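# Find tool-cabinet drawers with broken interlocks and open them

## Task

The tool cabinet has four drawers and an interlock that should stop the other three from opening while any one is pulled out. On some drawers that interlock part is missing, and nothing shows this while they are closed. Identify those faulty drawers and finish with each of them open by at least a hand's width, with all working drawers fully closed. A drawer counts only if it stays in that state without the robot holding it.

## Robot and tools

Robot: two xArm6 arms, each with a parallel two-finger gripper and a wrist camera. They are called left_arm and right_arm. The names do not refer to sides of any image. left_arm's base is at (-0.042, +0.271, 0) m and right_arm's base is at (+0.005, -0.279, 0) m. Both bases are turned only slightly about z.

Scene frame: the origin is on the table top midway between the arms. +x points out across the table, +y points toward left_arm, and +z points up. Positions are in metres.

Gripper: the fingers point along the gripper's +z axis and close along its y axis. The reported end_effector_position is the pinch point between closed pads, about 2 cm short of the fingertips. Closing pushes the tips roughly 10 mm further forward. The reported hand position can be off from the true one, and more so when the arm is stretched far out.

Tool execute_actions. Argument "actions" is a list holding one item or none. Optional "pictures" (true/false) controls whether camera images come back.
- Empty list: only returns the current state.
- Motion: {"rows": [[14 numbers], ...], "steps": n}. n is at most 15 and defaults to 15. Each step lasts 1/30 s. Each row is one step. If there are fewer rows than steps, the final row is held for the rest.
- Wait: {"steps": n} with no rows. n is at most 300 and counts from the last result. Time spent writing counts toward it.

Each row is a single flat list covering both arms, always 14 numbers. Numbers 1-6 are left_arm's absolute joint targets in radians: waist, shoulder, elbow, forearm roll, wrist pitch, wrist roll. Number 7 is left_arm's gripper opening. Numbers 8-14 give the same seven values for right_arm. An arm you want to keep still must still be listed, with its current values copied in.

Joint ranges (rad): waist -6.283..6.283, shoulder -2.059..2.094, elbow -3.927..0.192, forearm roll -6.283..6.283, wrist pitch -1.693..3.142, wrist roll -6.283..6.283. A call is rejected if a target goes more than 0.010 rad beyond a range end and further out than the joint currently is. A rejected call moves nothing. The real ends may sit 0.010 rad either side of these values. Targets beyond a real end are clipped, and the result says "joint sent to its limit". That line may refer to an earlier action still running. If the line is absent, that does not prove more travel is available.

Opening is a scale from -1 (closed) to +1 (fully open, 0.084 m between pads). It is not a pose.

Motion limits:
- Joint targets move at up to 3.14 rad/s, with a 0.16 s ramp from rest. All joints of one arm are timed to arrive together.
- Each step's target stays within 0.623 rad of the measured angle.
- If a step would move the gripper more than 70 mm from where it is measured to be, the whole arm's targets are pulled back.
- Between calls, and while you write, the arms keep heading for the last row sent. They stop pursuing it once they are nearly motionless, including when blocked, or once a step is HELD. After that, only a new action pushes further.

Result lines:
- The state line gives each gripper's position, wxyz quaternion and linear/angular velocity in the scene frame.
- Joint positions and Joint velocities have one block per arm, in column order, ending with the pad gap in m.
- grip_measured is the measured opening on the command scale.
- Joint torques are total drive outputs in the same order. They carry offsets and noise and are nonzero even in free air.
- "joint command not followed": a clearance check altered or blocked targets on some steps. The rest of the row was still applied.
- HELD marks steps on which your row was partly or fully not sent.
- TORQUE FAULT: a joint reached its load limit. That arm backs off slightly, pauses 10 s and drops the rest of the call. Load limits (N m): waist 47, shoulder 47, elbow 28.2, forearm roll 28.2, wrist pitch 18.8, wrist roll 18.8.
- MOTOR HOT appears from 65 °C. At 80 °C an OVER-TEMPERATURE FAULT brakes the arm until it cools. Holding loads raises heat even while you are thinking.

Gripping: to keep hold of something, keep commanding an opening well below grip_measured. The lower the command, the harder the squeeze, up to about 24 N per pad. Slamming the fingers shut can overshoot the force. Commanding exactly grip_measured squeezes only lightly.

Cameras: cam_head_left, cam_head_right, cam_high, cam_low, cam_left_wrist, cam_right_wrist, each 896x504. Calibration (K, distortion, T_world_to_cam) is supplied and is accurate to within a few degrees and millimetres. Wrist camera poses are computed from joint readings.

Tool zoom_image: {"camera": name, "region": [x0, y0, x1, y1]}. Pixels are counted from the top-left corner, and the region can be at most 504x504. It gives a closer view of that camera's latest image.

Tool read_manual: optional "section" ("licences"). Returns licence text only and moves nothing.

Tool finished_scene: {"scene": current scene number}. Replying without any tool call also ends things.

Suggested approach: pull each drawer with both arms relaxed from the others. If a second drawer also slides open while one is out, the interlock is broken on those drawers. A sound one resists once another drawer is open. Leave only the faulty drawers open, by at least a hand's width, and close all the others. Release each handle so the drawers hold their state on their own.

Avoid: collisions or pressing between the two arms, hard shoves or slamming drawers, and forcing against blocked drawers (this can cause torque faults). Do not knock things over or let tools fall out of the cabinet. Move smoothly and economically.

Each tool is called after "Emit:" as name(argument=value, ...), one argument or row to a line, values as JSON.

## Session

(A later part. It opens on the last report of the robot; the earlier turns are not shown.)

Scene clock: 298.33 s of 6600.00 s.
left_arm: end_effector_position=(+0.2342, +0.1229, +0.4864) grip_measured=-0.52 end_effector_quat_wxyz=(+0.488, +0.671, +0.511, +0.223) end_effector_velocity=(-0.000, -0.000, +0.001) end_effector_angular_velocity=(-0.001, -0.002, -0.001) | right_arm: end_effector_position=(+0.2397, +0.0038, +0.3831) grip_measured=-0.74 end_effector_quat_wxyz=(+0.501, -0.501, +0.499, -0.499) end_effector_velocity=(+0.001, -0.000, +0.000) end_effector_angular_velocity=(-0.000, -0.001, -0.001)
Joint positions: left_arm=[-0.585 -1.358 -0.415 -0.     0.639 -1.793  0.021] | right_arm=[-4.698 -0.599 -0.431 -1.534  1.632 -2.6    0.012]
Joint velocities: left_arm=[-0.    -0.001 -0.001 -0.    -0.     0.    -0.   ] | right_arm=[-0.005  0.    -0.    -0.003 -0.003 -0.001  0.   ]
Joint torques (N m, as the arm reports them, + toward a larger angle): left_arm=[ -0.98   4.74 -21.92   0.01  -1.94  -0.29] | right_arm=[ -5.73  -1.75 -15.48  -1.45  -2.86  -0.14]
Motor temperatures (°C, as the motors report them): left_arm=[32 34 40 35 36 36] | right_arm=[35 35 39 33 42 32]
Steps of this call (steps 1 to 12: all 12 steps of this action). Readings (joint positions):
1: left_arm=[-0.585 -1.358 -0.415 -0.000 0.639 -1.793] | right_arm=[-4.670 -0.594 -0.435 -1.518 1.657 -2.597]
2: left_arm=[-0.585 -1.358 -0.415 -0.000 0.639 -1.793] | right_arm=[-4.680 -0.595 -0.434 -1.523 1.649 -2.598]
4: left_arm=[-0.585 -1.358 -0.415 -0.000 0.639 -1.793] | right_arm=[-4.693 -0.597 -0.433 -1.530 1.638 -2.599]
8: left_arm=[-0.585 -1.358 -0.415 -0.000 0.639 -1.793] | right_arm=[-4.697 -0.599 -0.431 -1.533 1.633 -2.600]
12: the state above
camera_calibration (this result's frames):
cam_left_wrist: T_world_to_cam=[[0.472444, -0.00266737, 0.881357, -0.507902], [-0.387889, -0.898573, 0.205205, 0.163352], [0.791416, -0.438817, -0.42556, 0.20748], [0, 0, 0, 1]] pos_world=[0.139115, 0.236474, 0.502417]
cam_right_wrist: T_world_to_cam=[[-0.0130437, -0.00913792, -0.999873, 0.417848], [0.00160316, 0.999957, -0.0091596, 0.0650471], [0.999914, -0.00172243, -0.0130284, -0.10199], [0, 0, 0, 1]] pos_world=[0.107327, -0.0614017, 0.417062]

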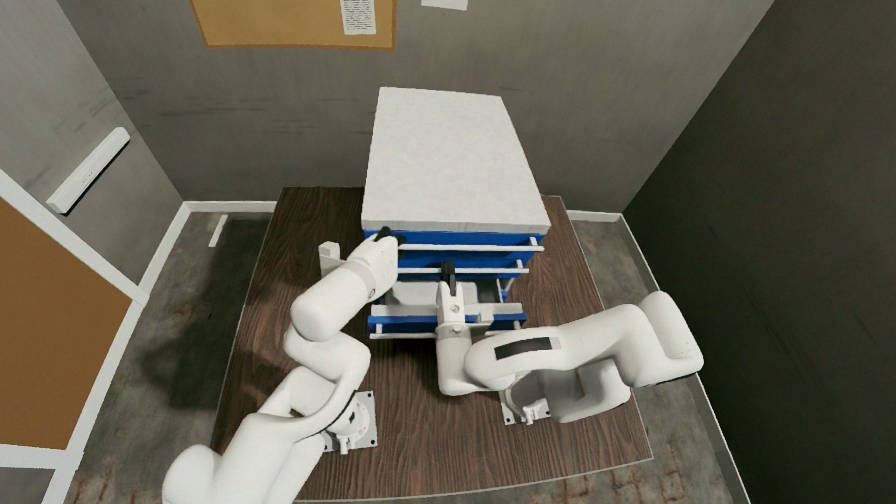

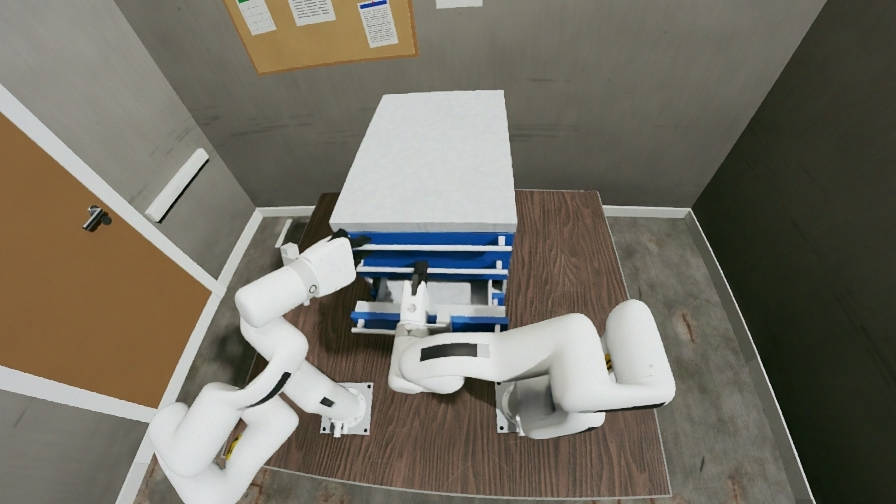

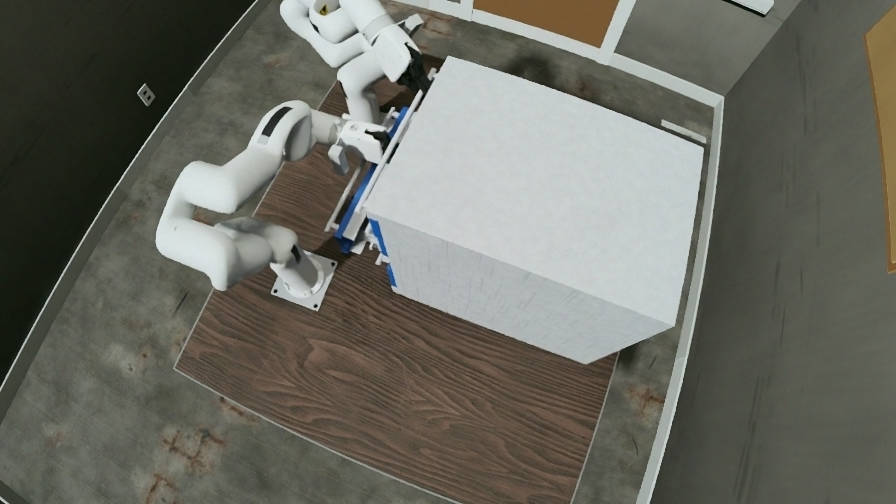

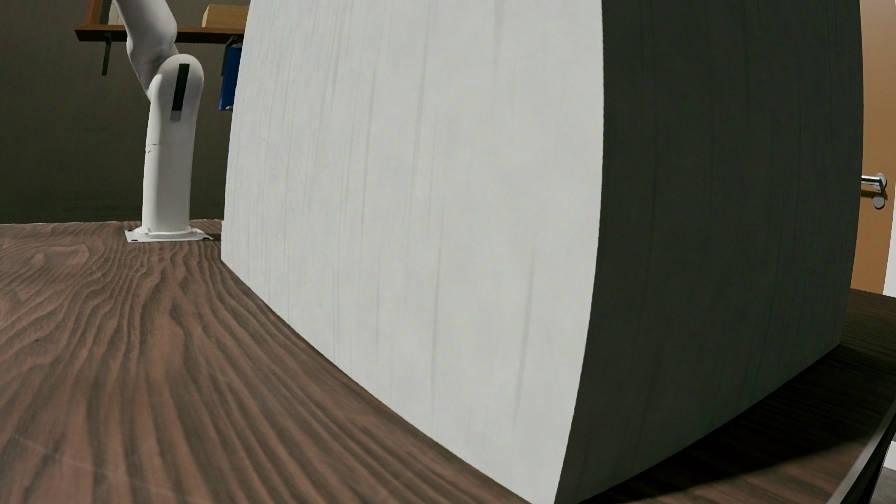

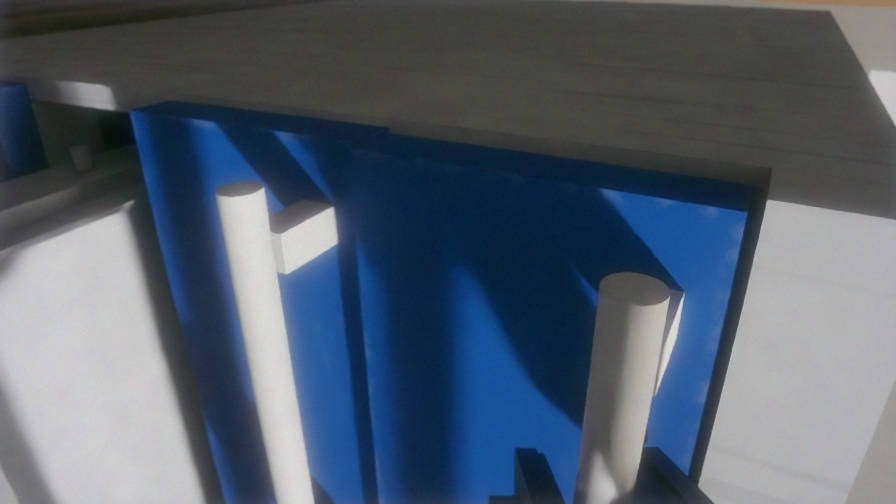

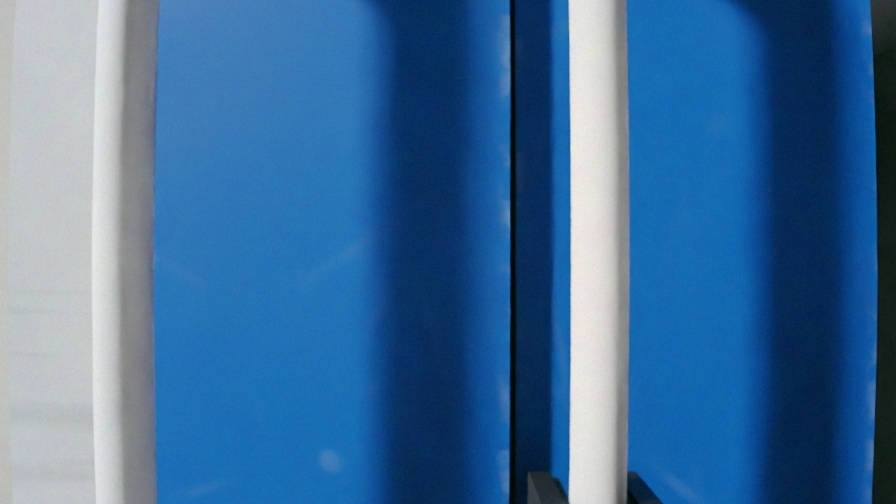

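Emit:
execute_actions(
  actions=[
    {"rows": [[-0.585,-1.358,-0.4148,0,0.639,-1.793,-0.6,-4.6965,-0.5982,-0.4312,-1.5316,1.6359,-2.5996,0.0],[-0.585,-1.358,-0.4148,0,0.639,-1.793,-0.7,-4.6965,-0.5982,-0.4312,-1.5316,1.6359,-2.5996,0.0],[-0.585,-1.358,-0.4148,0,0.639,-1.793,-0.8,-4.6965,-0.5982,-0.4312,-1.5316,1.6359,-2.5996,0.0],[-0.585,-1.358,-0.4148,0,0.639,-1.793,-1.0,-4.6965,-0.5982,-0.4312,-1.5316,1.6359,-2.5996,0.0],[-0.585,-1.358,-0.4148,0,0.639,-1.793,-1.0,-4.6965,-0.5982,-0.4312,-1.5316,1.6359,-2.5996,0.0],[-0.585,-1.358,-0.4148,0,0.639,-1.793,-1.0,-4.6965,-0.5982,-0.4312,-1.5316,1.6359,-2.5996,0.0],[-0.585,-1.358,-0.4148,0,0.639,-1.793,-1.0,-4.6965,-0.5982,-0.4312,-1.5316,1.6359,-2.5996,0.0],[-0.585,-1.358,-0.4148,0,0.639,-1.793,-1.0,-4.6965,-0.5982,-0.4312,-1.5316,1.6359,-2.5996,0.0],[-0.585,-1.358,-0.4148,0,0.639,-1.793,-1.0,-4.6609,-0.5922,-0.4359,-1.5126,1.6661,-2.5956,0.0],[-0.585,-1.358,-0.4148,0,0.639,-1.793,-1.0,-4.6253,-0.5862,-0.4407,-1.4935,1.6963,-2.5916,0.0],[-0.585,-1.358,-0.4148,0,0.639,-1.793,-1.0,-4.5896,-0.5801,-0.4454,-1.4745,1.7266,-2.5876,0.0],[-0.585,-1.358,-0.4148,0,0.639,-1.793,-1.0,-4.5540,-0.5741,-0.4502,-1.4554,1.7568,-2.5836,0.0],[-0.585,-1.358,-0.4148,0,0.639,-1.793,-1.0,-4.5184,-0.5681,-0.4549,-1.4364,1.7870,-2.5796,0.0],[-0.585,-1.358,-0.4148,0,0.639,-1.793,-1.0,-4.4783,-0.5535,-0.4670,-1.4128,1.8202,-2.5706,0.0],[-0.585,-1.358,-0.4148,0,0.639,-1.793,-1.0,-4.4381,-0.5389,-0.4792,-1.3892,1.8533,-2.5616,0.0]], "steps": 15},
  ],
  pictures=false,
)

Emit:
execute_actions(
  actions=[
    {"rows": [[-0.589,-1.368,-0.4134,0,0.647,-1.7952,-1.0,-4.3980,-0.5242,-0.4913,-1.3656,1.8865,-2.5526,0.0],[-0.5935,-1.378,-0.412,0,0.656,-1.7975,-1.0,-4.3578,-0.5096,-0.5034,-1.3420,1.9196,-2.5436,0.0],[-0.599,-1.391,-0.4101,0,0.667,-1.8005,-1.0,-4.3270,-0.4918,-0.5187,-1.3214,1.9439,-2.5332,0.0],[-0.6063,-1.4069,-0.4079,0,0.6808,-1.804,-1.0,-4.2962,-0.4741,-0.5341,-1.3008,1.9682,-2.5228,0.0],[-0.6135,-1.4228,-0.4058,0,0.6945,-1.8075,-1.0,-4.2655,-0.4563,-0.5494,-1.2801,1.9926,-2.5124,0.0],[-0.6208,-1.4387,-0.4036,0,0.7083,-1.811,-1.0,-4.2347,-0.4386,-0.5648,-1.2595,2.0169,-2.5020,0.0],[-0.628,-1.4546,-0.4014,0,0.722,-1.8145,-1.0,-4.2039,-0.4208,-0.5801,-1.2389,2.0412,-2.4916,0.0],[-0.6362,-1.4693,-0.4005,0,0.7358,-1.819,-1.0,-4.1652,-0.3901,-0.6081,-1.2109,2.0705,-2.4743,0.0],[-0.6444,-1.484,-0.3997,0,0.7497,-1.8235,-1.0,-4.1266,-0.3595,-0.6361,-1.1829,2.0999,-2.4569,0.0],[-0.6526,-1.4987,-0.3988,0,0.7635,-1.828,-1.0,-4.0879,-0.3288,-0.6641,-1.1549,2.1292,-2.4396,0.0],[-0.6609,-1.5133,-0.398,0,0.7773,-1.8325,-1.0,-4.0879,-0.3288,-0.6641,-1.1549,2.1292,-2.4396,0.0],[-0.6691,-1.528,-0.3971,0,0.7911,-1.837,-1.0,-4.0879,-0.3288,-0.6641,-1.1549,2.1292,-2.4396,0.0],[-0.6773,-1.5427,-0.3963,0,0.805,-1.8415,-1.0,-4.0879,-0.3288,-0.6641,-1.1549,2.1292,-2.4396,0.0],[-0.6855,-1.5574,-0.3954,0,0.8188,-1.846,-1.0,-4.0879,-0.3288,-0.6641,-1.1549,2.1292,-2.4396,0.0],[-0.6955,-1.5706,-0.3956,0,0.8323,-1.8519,-1.0,-4.0879,-0.3288,-0.6641,-1.1549,2.1292,-2.4396,0.0]], "steps": 15},
  ],
  pictures=false,
)

Emit:
execute_actions(
  actions=[
    {"rows": [[-0.7054,-1.5837,-0.3959,0,0.8458,-1.8577,-1.0,-4.0879,-0.3288,-0.6641,-1.1549,2.1292,-2.4396,0.0],[-0.7154,-1.5969,-0.3961,0,0.8593,-1.8636,-1.0,-4.0879,-0.3288,-0.6641,-1.1549,2.1292,-2.4396,0.0],[-0.7253,-1.61,-0.3963,0,0.8729,-1.8694,-1.0,-4.0879,-0.3288,-0.6641,-1.1549,2.1292,-2.4396,0.0],[-0.7353,-1.6232,-0.3965,0,0.8864,-1.8753,-1.0,-4.0879,-0.3288,-0.6641,-1.1549,2.1292,-2.4396,0.0],[-0.7452,-1.6363,-0.3968,0,0.8999,-1.8811,-1.0,-4.0879,-0.3288,-0.6641,-1.1549,2.1292,-2.4396,0.0],[-0.7552,-1.6495,-0.397,0,0.9134,-1.887,-1.0,-4.0879,-0.3288,-0.6641,-1.1549,2.1292,-2.4396,0.0],[-0.7673,-1.6609,-0.3985,0,0.9262,-1.8947,-1.0,-4.0879,-0.3288,-0.6641,-1.1549,2.1292,-2.4396,0.0],[-0.7794,-1.6723,-0.4,0,0.939,-1.9024,-1.0,-4.0879,-0.3288,-0.6641,-1.1549,2.1292,-2.4396,0.0],[-0.7915,-1.6837,-0.4015,0,0.9518,-1.9101,-1.0,-4.0879,-0.3288,-0.6641,-1.1549,2.1292,-2.4396,0.0],[-0.8037,-1.6952,-0.403,0,0.9645,-1.9179,-1.0,-4.0879,-0.3288,-0.6641,-1.1549,2.1292,-2.4396,0.0],[-0.8158,-1.7066,-0.4045,0,0.9773,-1.9256,-1.0,-4.0879,-0.3288,-0.6641,-1.1549,2.1292,-2.4396,0.0],[-0.8279,-1.718,-0.406,0,0.9901,-1.9333,-1.0,-4.0879,-0.3288,-0.6641,-1.1549,2.1292,-2.4396,0.0],[-0.840,-1.7294,-0.4075,0,1.0029,-1.941,-1.0,-4.0879,-0.3288,-0.6641,-1.1549,2.1292,-2.4396,0.0]], "steps": 15},
  ],
)

Scene clock: 312.33 s of 6600.00 s.
left_arm: end_effector_position=(+0.2342, +0.1229, +0.4859) grip_measured=-0.74 end_effector_quat_wxyz=(+0.488, +0.671, +0.511, +0.223) end_effector_velocity=(+0.000, -0.000, -0.001) end_effector_angular_velocity=(+0.002, +0.002, -0.000) | right_arm: end_effector_position=(+0.2129, +0.0039, +0.3827) grip_measured=-0.01 end_effector_quat_wxyz=(+0.500, -0.500, +0.501, -0.500) end_effector_velocity=(-0.220, +0.009, +0.000) end_effector_angular_velocity=(+0.013, +0.012, +0.019)
Joint positions: left_arm=[-0.585 -1.358 -0.414 -0.     0.639 -1.793  0.012] | right_arm=[-4.577 -0.577 -0.448 -1.467  1.738 -2.585  0.043]
Joint velocities: left_arm=[-0.     0.001  0.001  0.     0.001  0.001 -0.   ] | right_arm=[ 0.954  0.204 -0.169  0.515  0.784  0.134  0.001]
Joint torques (N m, as the arm reports them, + toward a larger angle): left_arm=[ -1.03   4.25 -24.16  -0.01  -3.12  -0.1 ] | right_arm=[ -0.06  -4.67 -16.71  -0.86   0.94  -0.15]
Motor temperatures (°C, as the motors report them): left_arm=[32 34 41 35 36 36] | right_arm=[35 35 39 33 42 32]
Steps of this call (steps 1 to 15: the robot went on to your last target; steps 16 to 90: nothing new was sent; then 10.50 s passed at rest; steps 91 to 105: all 15 steps of this action). Readings (joint positions):
91: left_arm=[-0.585 -1.358 -0.415 0.000 0.639 -1.793] | right_arm=[-4.701 -0.599 -0.431 -1.534 1.632 -2.600]
92: left_arm=[-0.585 -1.358 -0.415 0.000 0.639 -1.793] | right_arm=[-4.703 -0.598 -0.429 -1.533 1.634 -2.600]
94: left_arm=[-0.585 -1.358 -0.414 -0.000 0.640 -1.793] | right_arm=[-4.703 -0.597 -0.427 -1.531 1.635 -2.600]
98: left_arm=[-0.585 -1.358 -0.414 -0.000 0.640 -1.793] | right_arm=[-4.700 -0.597 -0.429 -1.531 1.636 -2.600]
105: the state above

Scene clock: 312.83 s of 6600.00 s.
left_arm: end_effector_position=(+0.1888, +0.1226, +0.4861) grip_measured=-0.74 end_effector_quat_wxyz=(+0.501, +0.681, +0.499, +0.193) end_effector_velocity=(-0.128, -0.000, +0.001) end_effector_angular_velocity=(-0.109, +0.064, -0.195) | right_arm: end_effector_position=(+0.0791, +0.0043, +0.3828) grip_measured=-0.01 end_effector_quat_wxyz=(+0.502, -0.500, +0.499, -0.499) end_effector_velocity=(-0.090, -0.012, -0.000) end_effector_angular_velocity=(-0.004, -0.025, -0.004)
Joint positions: left_arm=[-0.665 -1.521 -0.397  0.001  0.785 -1.835  0.012] | right_arm=[-4.103 -0.339 -0.653 -1.167  2.115 -2.447  0.044]
Joint velocities: left_arm=[-0.252 -0.436  0.024 -0.003  0.407 -0.136  0.   ] | right_arm=[ 0.263  0.195 -0.17   0.191  0.212  0.114 -0.   ]
Joint torques (N m, as the arm reports them, + toward a larger angle): left_arm=[ -4.22   5.52 -25.32  -0.92  -3.69  -0.05] | right_arm=[ -7.2  -13.63 -13.75  -1.16   1.18  -0.39]
Motor temperatures (°C, as the motors report them): left_arm=[32 34 41 35 36 36] | right_arm=[35 35 39 33 42 32]
Steps of this call (steps 1 to 15: all 15 steps of this action). Readings (joint positions):
1: left_arm=[-0.585 -1.358 -0.414 -0.000 0.640 -1.793] | right_arm=[-4.544 -0.569 -0.454 -1.449 1.766 -2.580]
2: left_arm=[-0.586 -1.360 -0.414 0.000 0.641 -1.794] | right_arm=[-4.509 -0.559 -0.462 -1.429 1.794 -2.574]
4: left_arm=[-0.590 -1.370 -0.412 0.000 0.650 -1.796] | right_arm=[-4.436 -0.535 -0.483 -1.387 1.855 -2.559]
8: left_arm=[-0.611 -1.418 -0.406 0.000 0.691 -1.807] | right_arm=[-4.296 -0.471 -0.537 -1.300 1.967 -2.521]
15: the state above

Scene clock: 313.33 s of 6600.00 s.
left_arm: end_effector_position=(+0.1250, +0.1221, +0.4863) grip_measured=-0.74 end_effector_quat_wxyz=(+0.521, +0.696, +0.477, +0.129) end_effector_velocity=(-0.100, +0.001, +0.001) end_effector_angular_velocity=(-0.128, +0.099, -0.221) | right_arm: end_effector_position=(+0.0741, +0.0030, +0.3832) grip_measured=-0.01 end_effector_quat_wxyz=(+0.502, -0.499, +0.500, -0.499) end_effector_velocity=(-0.001, +0.000, -0.000) end_effector_angular_velocity=(-0.002, +0.001, +0.002)
Joint positions: left_arm=[-0.821 -1.711 -0.405 -0.     0.983 -1.928  0.012] | right_arm=[-4.088 -0.329 -0.664 -1.155  2.129 -2.44   0.044]
Joint velocities: left_arm=[-0.283 -0.262 -0.032 -0.014  0.284 -0.165 -0.   ] | right_arm=[ 0.003  0.002 -0.001  0.001  0.    -0.001 -0.   ]
Joint torques (N m, as the arm reports them, + toward a larger angle): left_arm=[  0.31  12.57 -23.03  -0.81  -5.16   0.06] | right_arm=[ -2.06  -9.52 -14.64  -1.06   1.16  -0.33]
Motor temperatures (°C, as the motors report them): left_arm=[32 34 41 35 36 36] | right_arm=[35 35 39 33 42 32]
Steps of this call (steps 1 to 15: all 15 steps of this action). Readings (joint positions):
1: left_arm=[-0.673 -1.535 -0.396 0.000 0.799 -1.840] | right_arm=[-4.097 -0.335 -0.658 -1.162 2.121 -2.444]
2: left_arm=[-0.682 -1.549 -0.396 0.000 0.813 -1.845] | right_arm=[-4.093 -0.332 -0.660 -1.159 2.124 -2.442]
4: left_arm=[-0.701 -1.577 -0.396 0.001 0.840 -1.856] | right_arm=[-4.091 -0.331 -0.662 -1.157 2.127 -2.441]
8: left_arm=[-0.741 -1.630 -0.397 0.000 0.894 -1.879] | right_arm=[-4.089 -0.330 -0.663 -1.155 2.129 -2.440]
15: the state above
camera_calibration (this result's frames):
cam_left_wrist: T_world_to_cam=[[0.533163, -0.00563838, 0.845994, -0.446212], [-0.520263, -0.790727, 0.322611, 0.0665465], [0.667131, -0.612143, -0.42452, 0.329649], [0, 0, 0, 1]] pos_world=[0.0526061, 0.251897, 0.495967]
cam_right_wrist: T_world_to_cam=[[-0.0103568, -0.00477877, -0.999935, 0.415603], [0.0030914, 0.999984, -0.00481102, 0.0642883], [0.999942, -0.00314103, -0.0103418, 0.0625856], [0, 0, 0, 1]] pos_world=[-0.0584764, -0.0621046, 0.416533]

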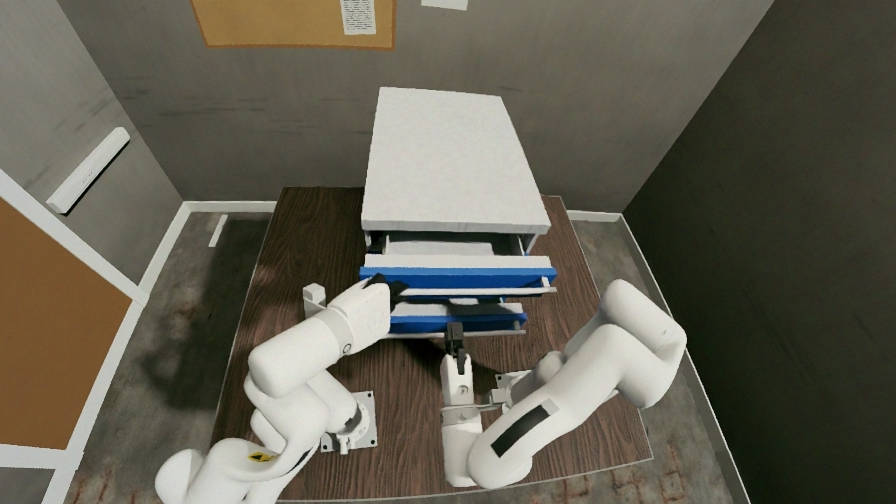

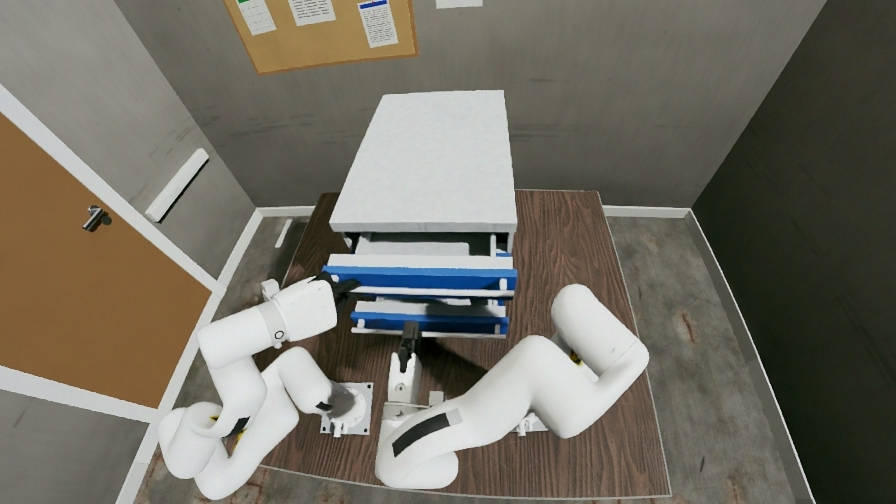

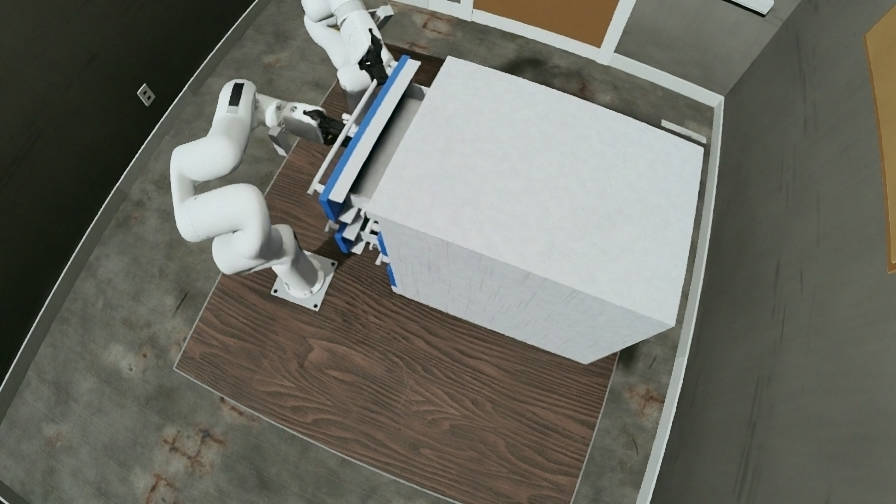

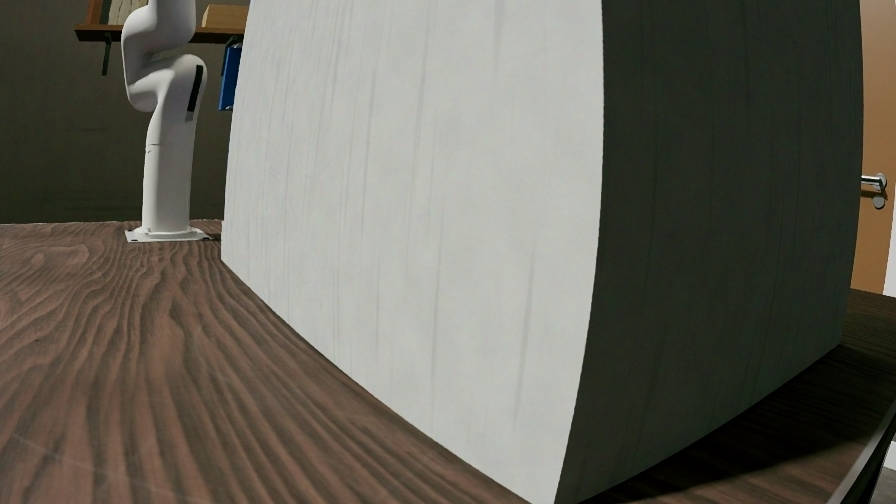

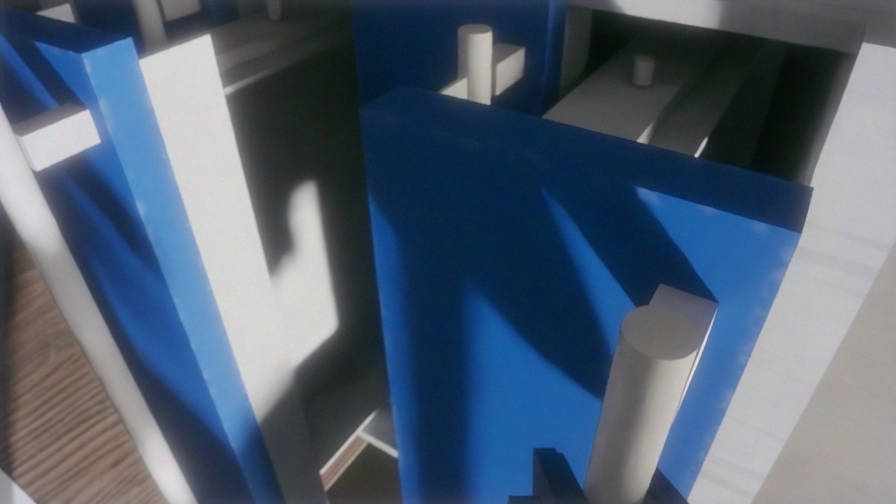

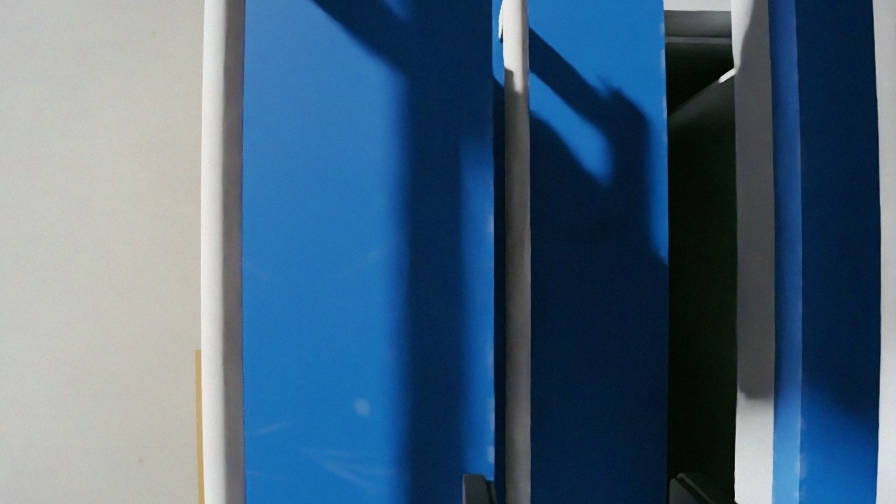

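Emit:
execute_actions(
  actions=[
    {"rows": [[-0.840,-1.7294,-0.4075,0,1.0029,-1.941,0.0,-4.0879,-0.3288,-0.6641,-1.1549,2.1292,-2.4396,0.0],[-0.840,-1.7294,-0.4075,0,1.0029,-1.941,0.0,-4.0879,-0.3288,-0.6641,-1.1549,2.1292,-2.4396,0.0],[-0.840,-1.7294,-0.4075,0,1.0029,-1.941,0.0,-4.0879,-0.3288,-0.6641,-1.1549,2.1292,-2.4396,0.0],[-0.840,-1.7294,-0.4075,0,1.0029,-1.941,0.0,-4.0879,-0.3288,-0.6641,-1.1549,2.1292,-2.4396,0.0],[-0.840,-1.7294,-0.4075,0,1.0029,-1.941,0.0,-4.0879,-0.3288,-0.6641,-1.1549,2.1292,-2.4396,0.0],[-0.840,-1.7294,-0.4075,0,1.0029,-1.941,0.0,-4.0879,-0.3288,-0.6641,-1.1549,2.1292,-2.4396,0.0],[-0.840,-1.7294,-0.4075,0,1.0029,-1.941,0.0,-4.0879,-0.3288,-0.6641,-1.1549,2.1292,-2.4396,0.0],[-0.840,-1.7294,-0.4075,0,1.0029,-1.941,0.0,-4.0879,-0.3288,-0.6641,-1.1549,2.1292,-2.4396,0.0],[-0.86,-1.7424,-0.4155,0,1.022,-1.955,0.0,-4.0879,-0.3288,-0.6641,-1.1549,2.1292,-2.4396,0.0],[-0.88,-1.7554,-0.4235,0,1.041,-1.969,0.0,-4.0879,-0.3288,-0.6641,-1.1549,2.1292,-2.4396,0.0],[-0.90,-1.7684,-0.4315,0,1.06,-1.983,0.0,-4.0879,-0.3288,-0.6641,-1.1549,2.1292,-2.4396,0.0],[-0.92,-1.7814,-0.4395,0,1.079,-1.997,0.0,-4.0879,-0.3288,-0.6641,-1.1549,2.1292,-2.4396,0.0],[-0.94,-1.7944,-0.4475,0,1.098,-2.011,0.0,-4.0879,-0.3288,-0.6641,-1.1549,2.1292,-2.4396,0.0]], "steps": 15},
  ],
  pictures=false,
)

Emit:
execute_actions(
  actions=[
    {"steps": 12},
  ],
)

Scene clock: 320.67 s of 6600.00 s.
left_arm: end_effector_position=(+0.0946, +0.1254, +0.4928) grip_measured=-0.01 end_effector_quat_wxyz=(+0.533, +0.701, +0.466, +0.090) end_effector_velocity=(-0.145, +0.030, +0.056) end_effector_angular_velocity=(-0.252, +0.108, -0.312) | right_arm: end_effector_position=(+0.0740, +0.0031, +0.3831) grip_measured=-0.01 end_effector_quat_wxyz=(+0.502, -0.499, +0.500, -0.499) end_effector_velocity=(+0.000, +0.000, -0.001) end_effector_angular_velocity=(-0.001, +0.001, +0.001)
Joint positions: left_arm=[-0.91  -1.775 -0.435  0.     1.069 -1.99   0.044] | right_arm=[-4.088 -0.329 -0.664 -1.155  2.129 -2.44   0.044]
Joint velocities: left_arm=[-0.425 -0.283 -0.193 -0.002  0.366 -0.275  0.001] | right_arm=[-0.    -0.     0.001  0.    -0.002  0.    -0.   ]
Joint torques (N m, as the arm reports them, + toward a larger angle): left_arm=[  3.08  15.07 -14.34  -0.14  -1.91   0.04] | right_arm=[ -2.61  -9.11 -14.78  -1.01   1.04  -0.15]
Motor temperatures (°C, as the motors report them): left_arm=[32 34 42 35 36 36] | right_arm=[35 35 39 33 42 32]
Steps of this call (steps 1 to 30: the robot went on to your last target; steps 31 to 90: nothing new was sent; then 3.83 s passed at rest; steps 91 to 105: all 15 steps of this action). Readings (joint positions):
91: left_arm=[-0.840 -1.729 -0.407 -0.000 1.003 -1.941] | right_arm=[-4.088 -0.329 -0.664 -1.155 2.129 -2.440]
92: left_arm=[-0.840 -1.730 -0.410 0.000 1.001 -1.941] | right_arm=[-4.088 -0.329 -0.664 -1.155 2.129 -2.440]
94: left_arm=[-0.840 -1.731 -0.414 0.000 1.000 -1.941] | right_arm=[-4.088 -0.329 -0.664 -1.155 2.129 -2.440]
98: left_arm=[-0.840 -1.731 -0.412 -0.000 1.001 -1.941] | right_arm=[-4.088 -0.329 -0.664 -1.155 2.129 -2.440]
105: the state above

Scene clock: 321.07 s of 6600.00 s.
left_arm: end_effector_position=(+0.0848, +0.1275, +0.4946) grip_measured=-0.01 end_effector_quat_wxyz=(+0.536, +0.702, +0.463, +0.077) end_effector_velocity=(-0.001, +0.001, +0.002) end_effector_angular_velocity=(-0.004, -0.002, -0.002) | right_arm: end_effector_position=(+0.0740, +0.0031, +0.3831) grip_measured=-0.01 end_effector_quat_wxyz=(+0.502, -0.499, +0.500, -0.499) end_effector_velocity=(+0.000, -0.000, -0.000) end_effector_angular_velocity=(-0.001, -0.001, -0.000)
Joint positions: left_arm=[-0.94  -1.794 -0.447  0.     1.098 -2.011  0.044] | right_arm=[-4.088 -0.329 -0.664 -1.155  2.129 -2.44   0.044]
Joint velocities: left_arm=[-0.002 -0.002 -0.003  0.     0.001 -0.001  0.   ] | right_arm=[ 0.    -0.     0.001 -0.     0.001 -0.     0.   ]
Joint torques (N m, as the arm reports them, + toward a larger angle): left_arm=[ -0.9   12.19 -15.68  -0.06  -2.08  -0.19] | right_arm=[ -1.95  -9.37 -14.66  -1.17   1.15  -0.23]
Motor temperatures (°C, as the motors report them): left_arm=[32 34 42 35 36 36] | right_arm=[35 35 39 33 42 32]
Steps of this call (steps 1 to 12: the robot went on to your last target). Readings (joint positions):
1: left_arm=[-0.922 -1.783 -0.441 0.000 1.079 -1.997] | right_arm=[-4.088 -0.329 -0.664 -1.155 2.129 -2.440]
2: left_arm=[-0.930 -1.788 -0.445 0.000 1.086 -2.003] | right_arm=[-4.088 -0.329 -0.664 -1.155 2.129 -2.440]
4: left_arm=[-0.936 -1.792 -0.447 0.000 1.093 -2.008] | right_arm=[-4.088 -0.329 -0.664 -1.155 2.129 -2.440]
8: left_arm=[-0.939 -1.794 -0.447 0.000 1.097 -2.010] | right_arm=[-4.088 -0.329 -0.664 -1.155 2.129 -2.440]
12: the state above
camera_calibration (this result's frames):
cam_left_wrist: T_world_to_cam=[[0.570981, -0.00189953, 0.820961, -0.423132], [-0.567553, -0.723455, 0.393061, 0.00784605], [0.593181, -0.690369, -0.414157, 0.374379], [0, 0, 0, 1]] pos_world=[0.0239789, 0.263332, 0.499343]
cam_right_wrist: T_world_to_cam=[[-0.010318, -0.0048998, -0.999935, 0.415569], [0.00278493, 0.999984, -0.00492878, 0.0643072], [0.999943, -0.0028356, -0.0103041, 0.0627057], [0, 0, 0, 1]] pos_world=[-0.0585934, -0.0620921, 0.416505]

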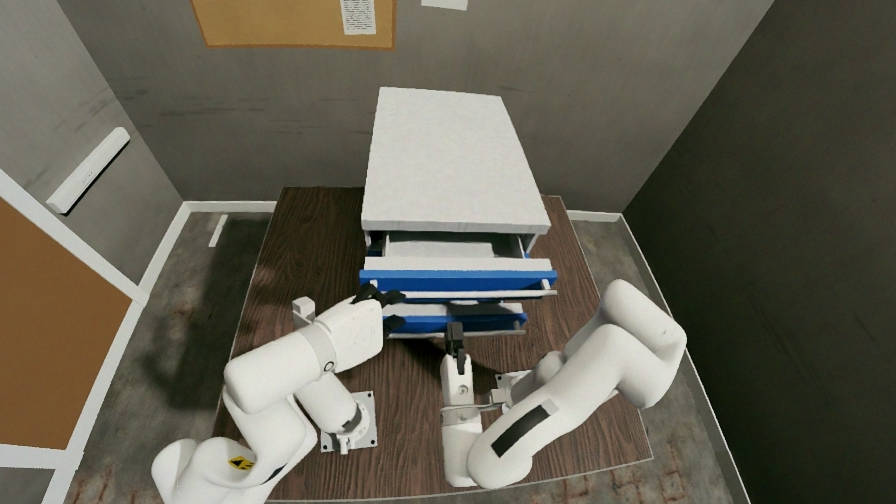

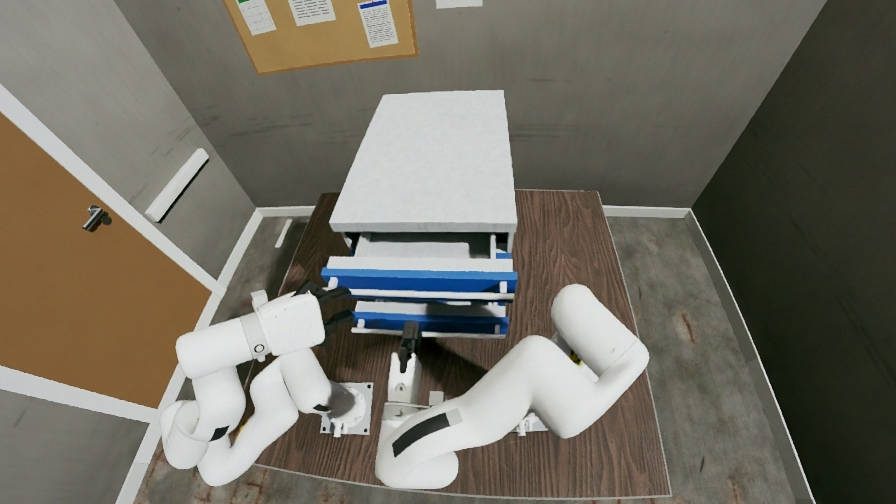

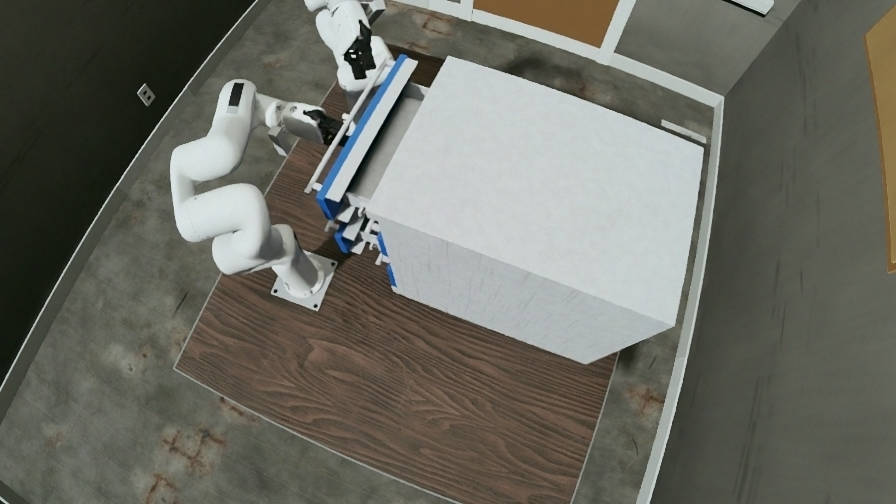

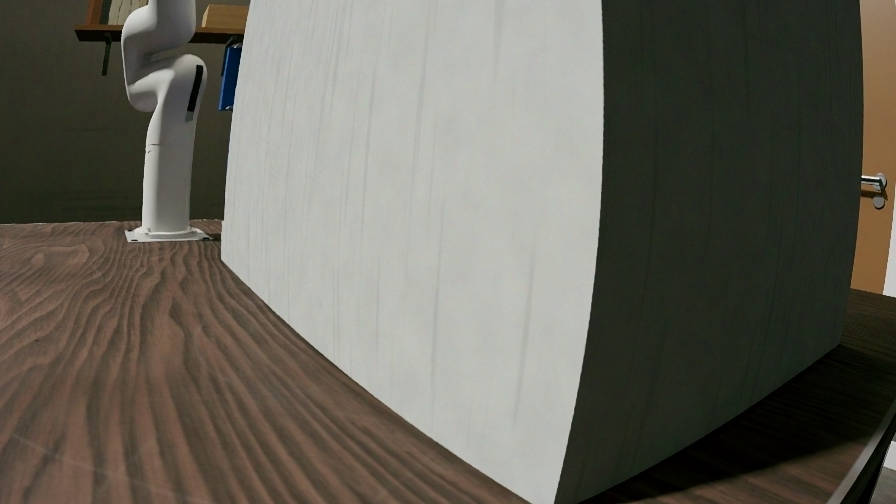

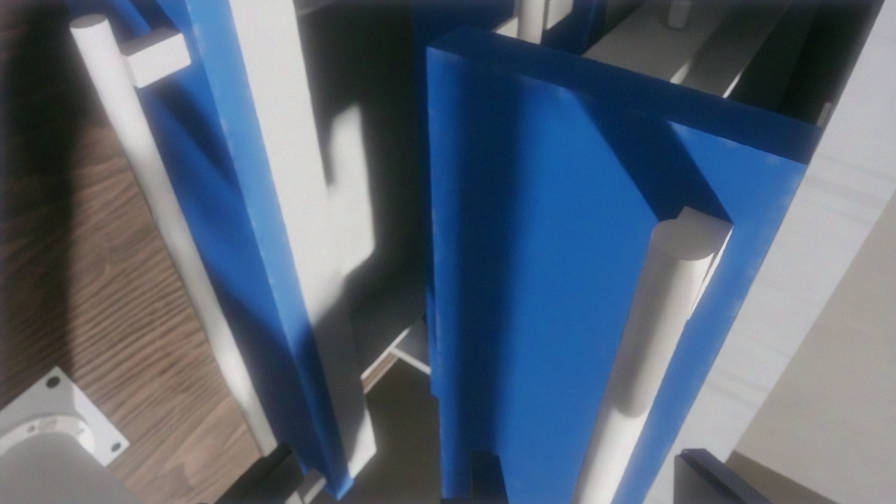

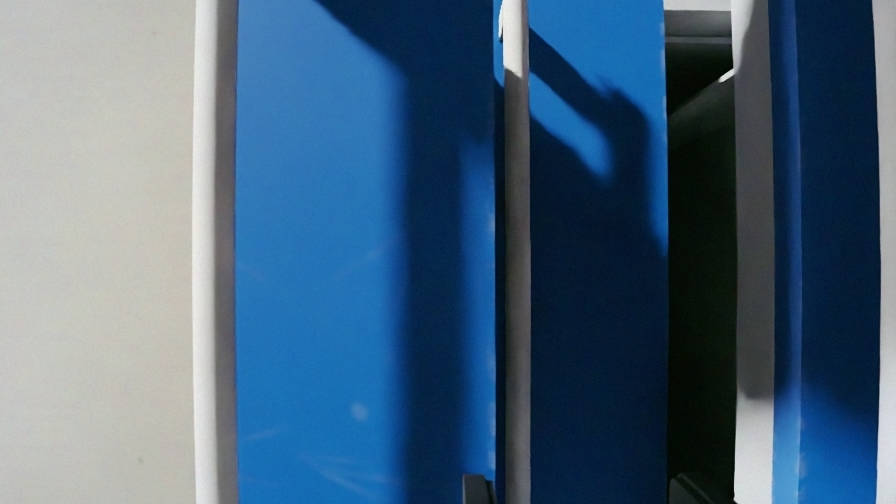

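Drawers 1 and 3 are open, 2 and 4 are shut, and both grippers are clear.

Emit:
finished_scene(
  scene=1,
)

The scene is finished: the task was done.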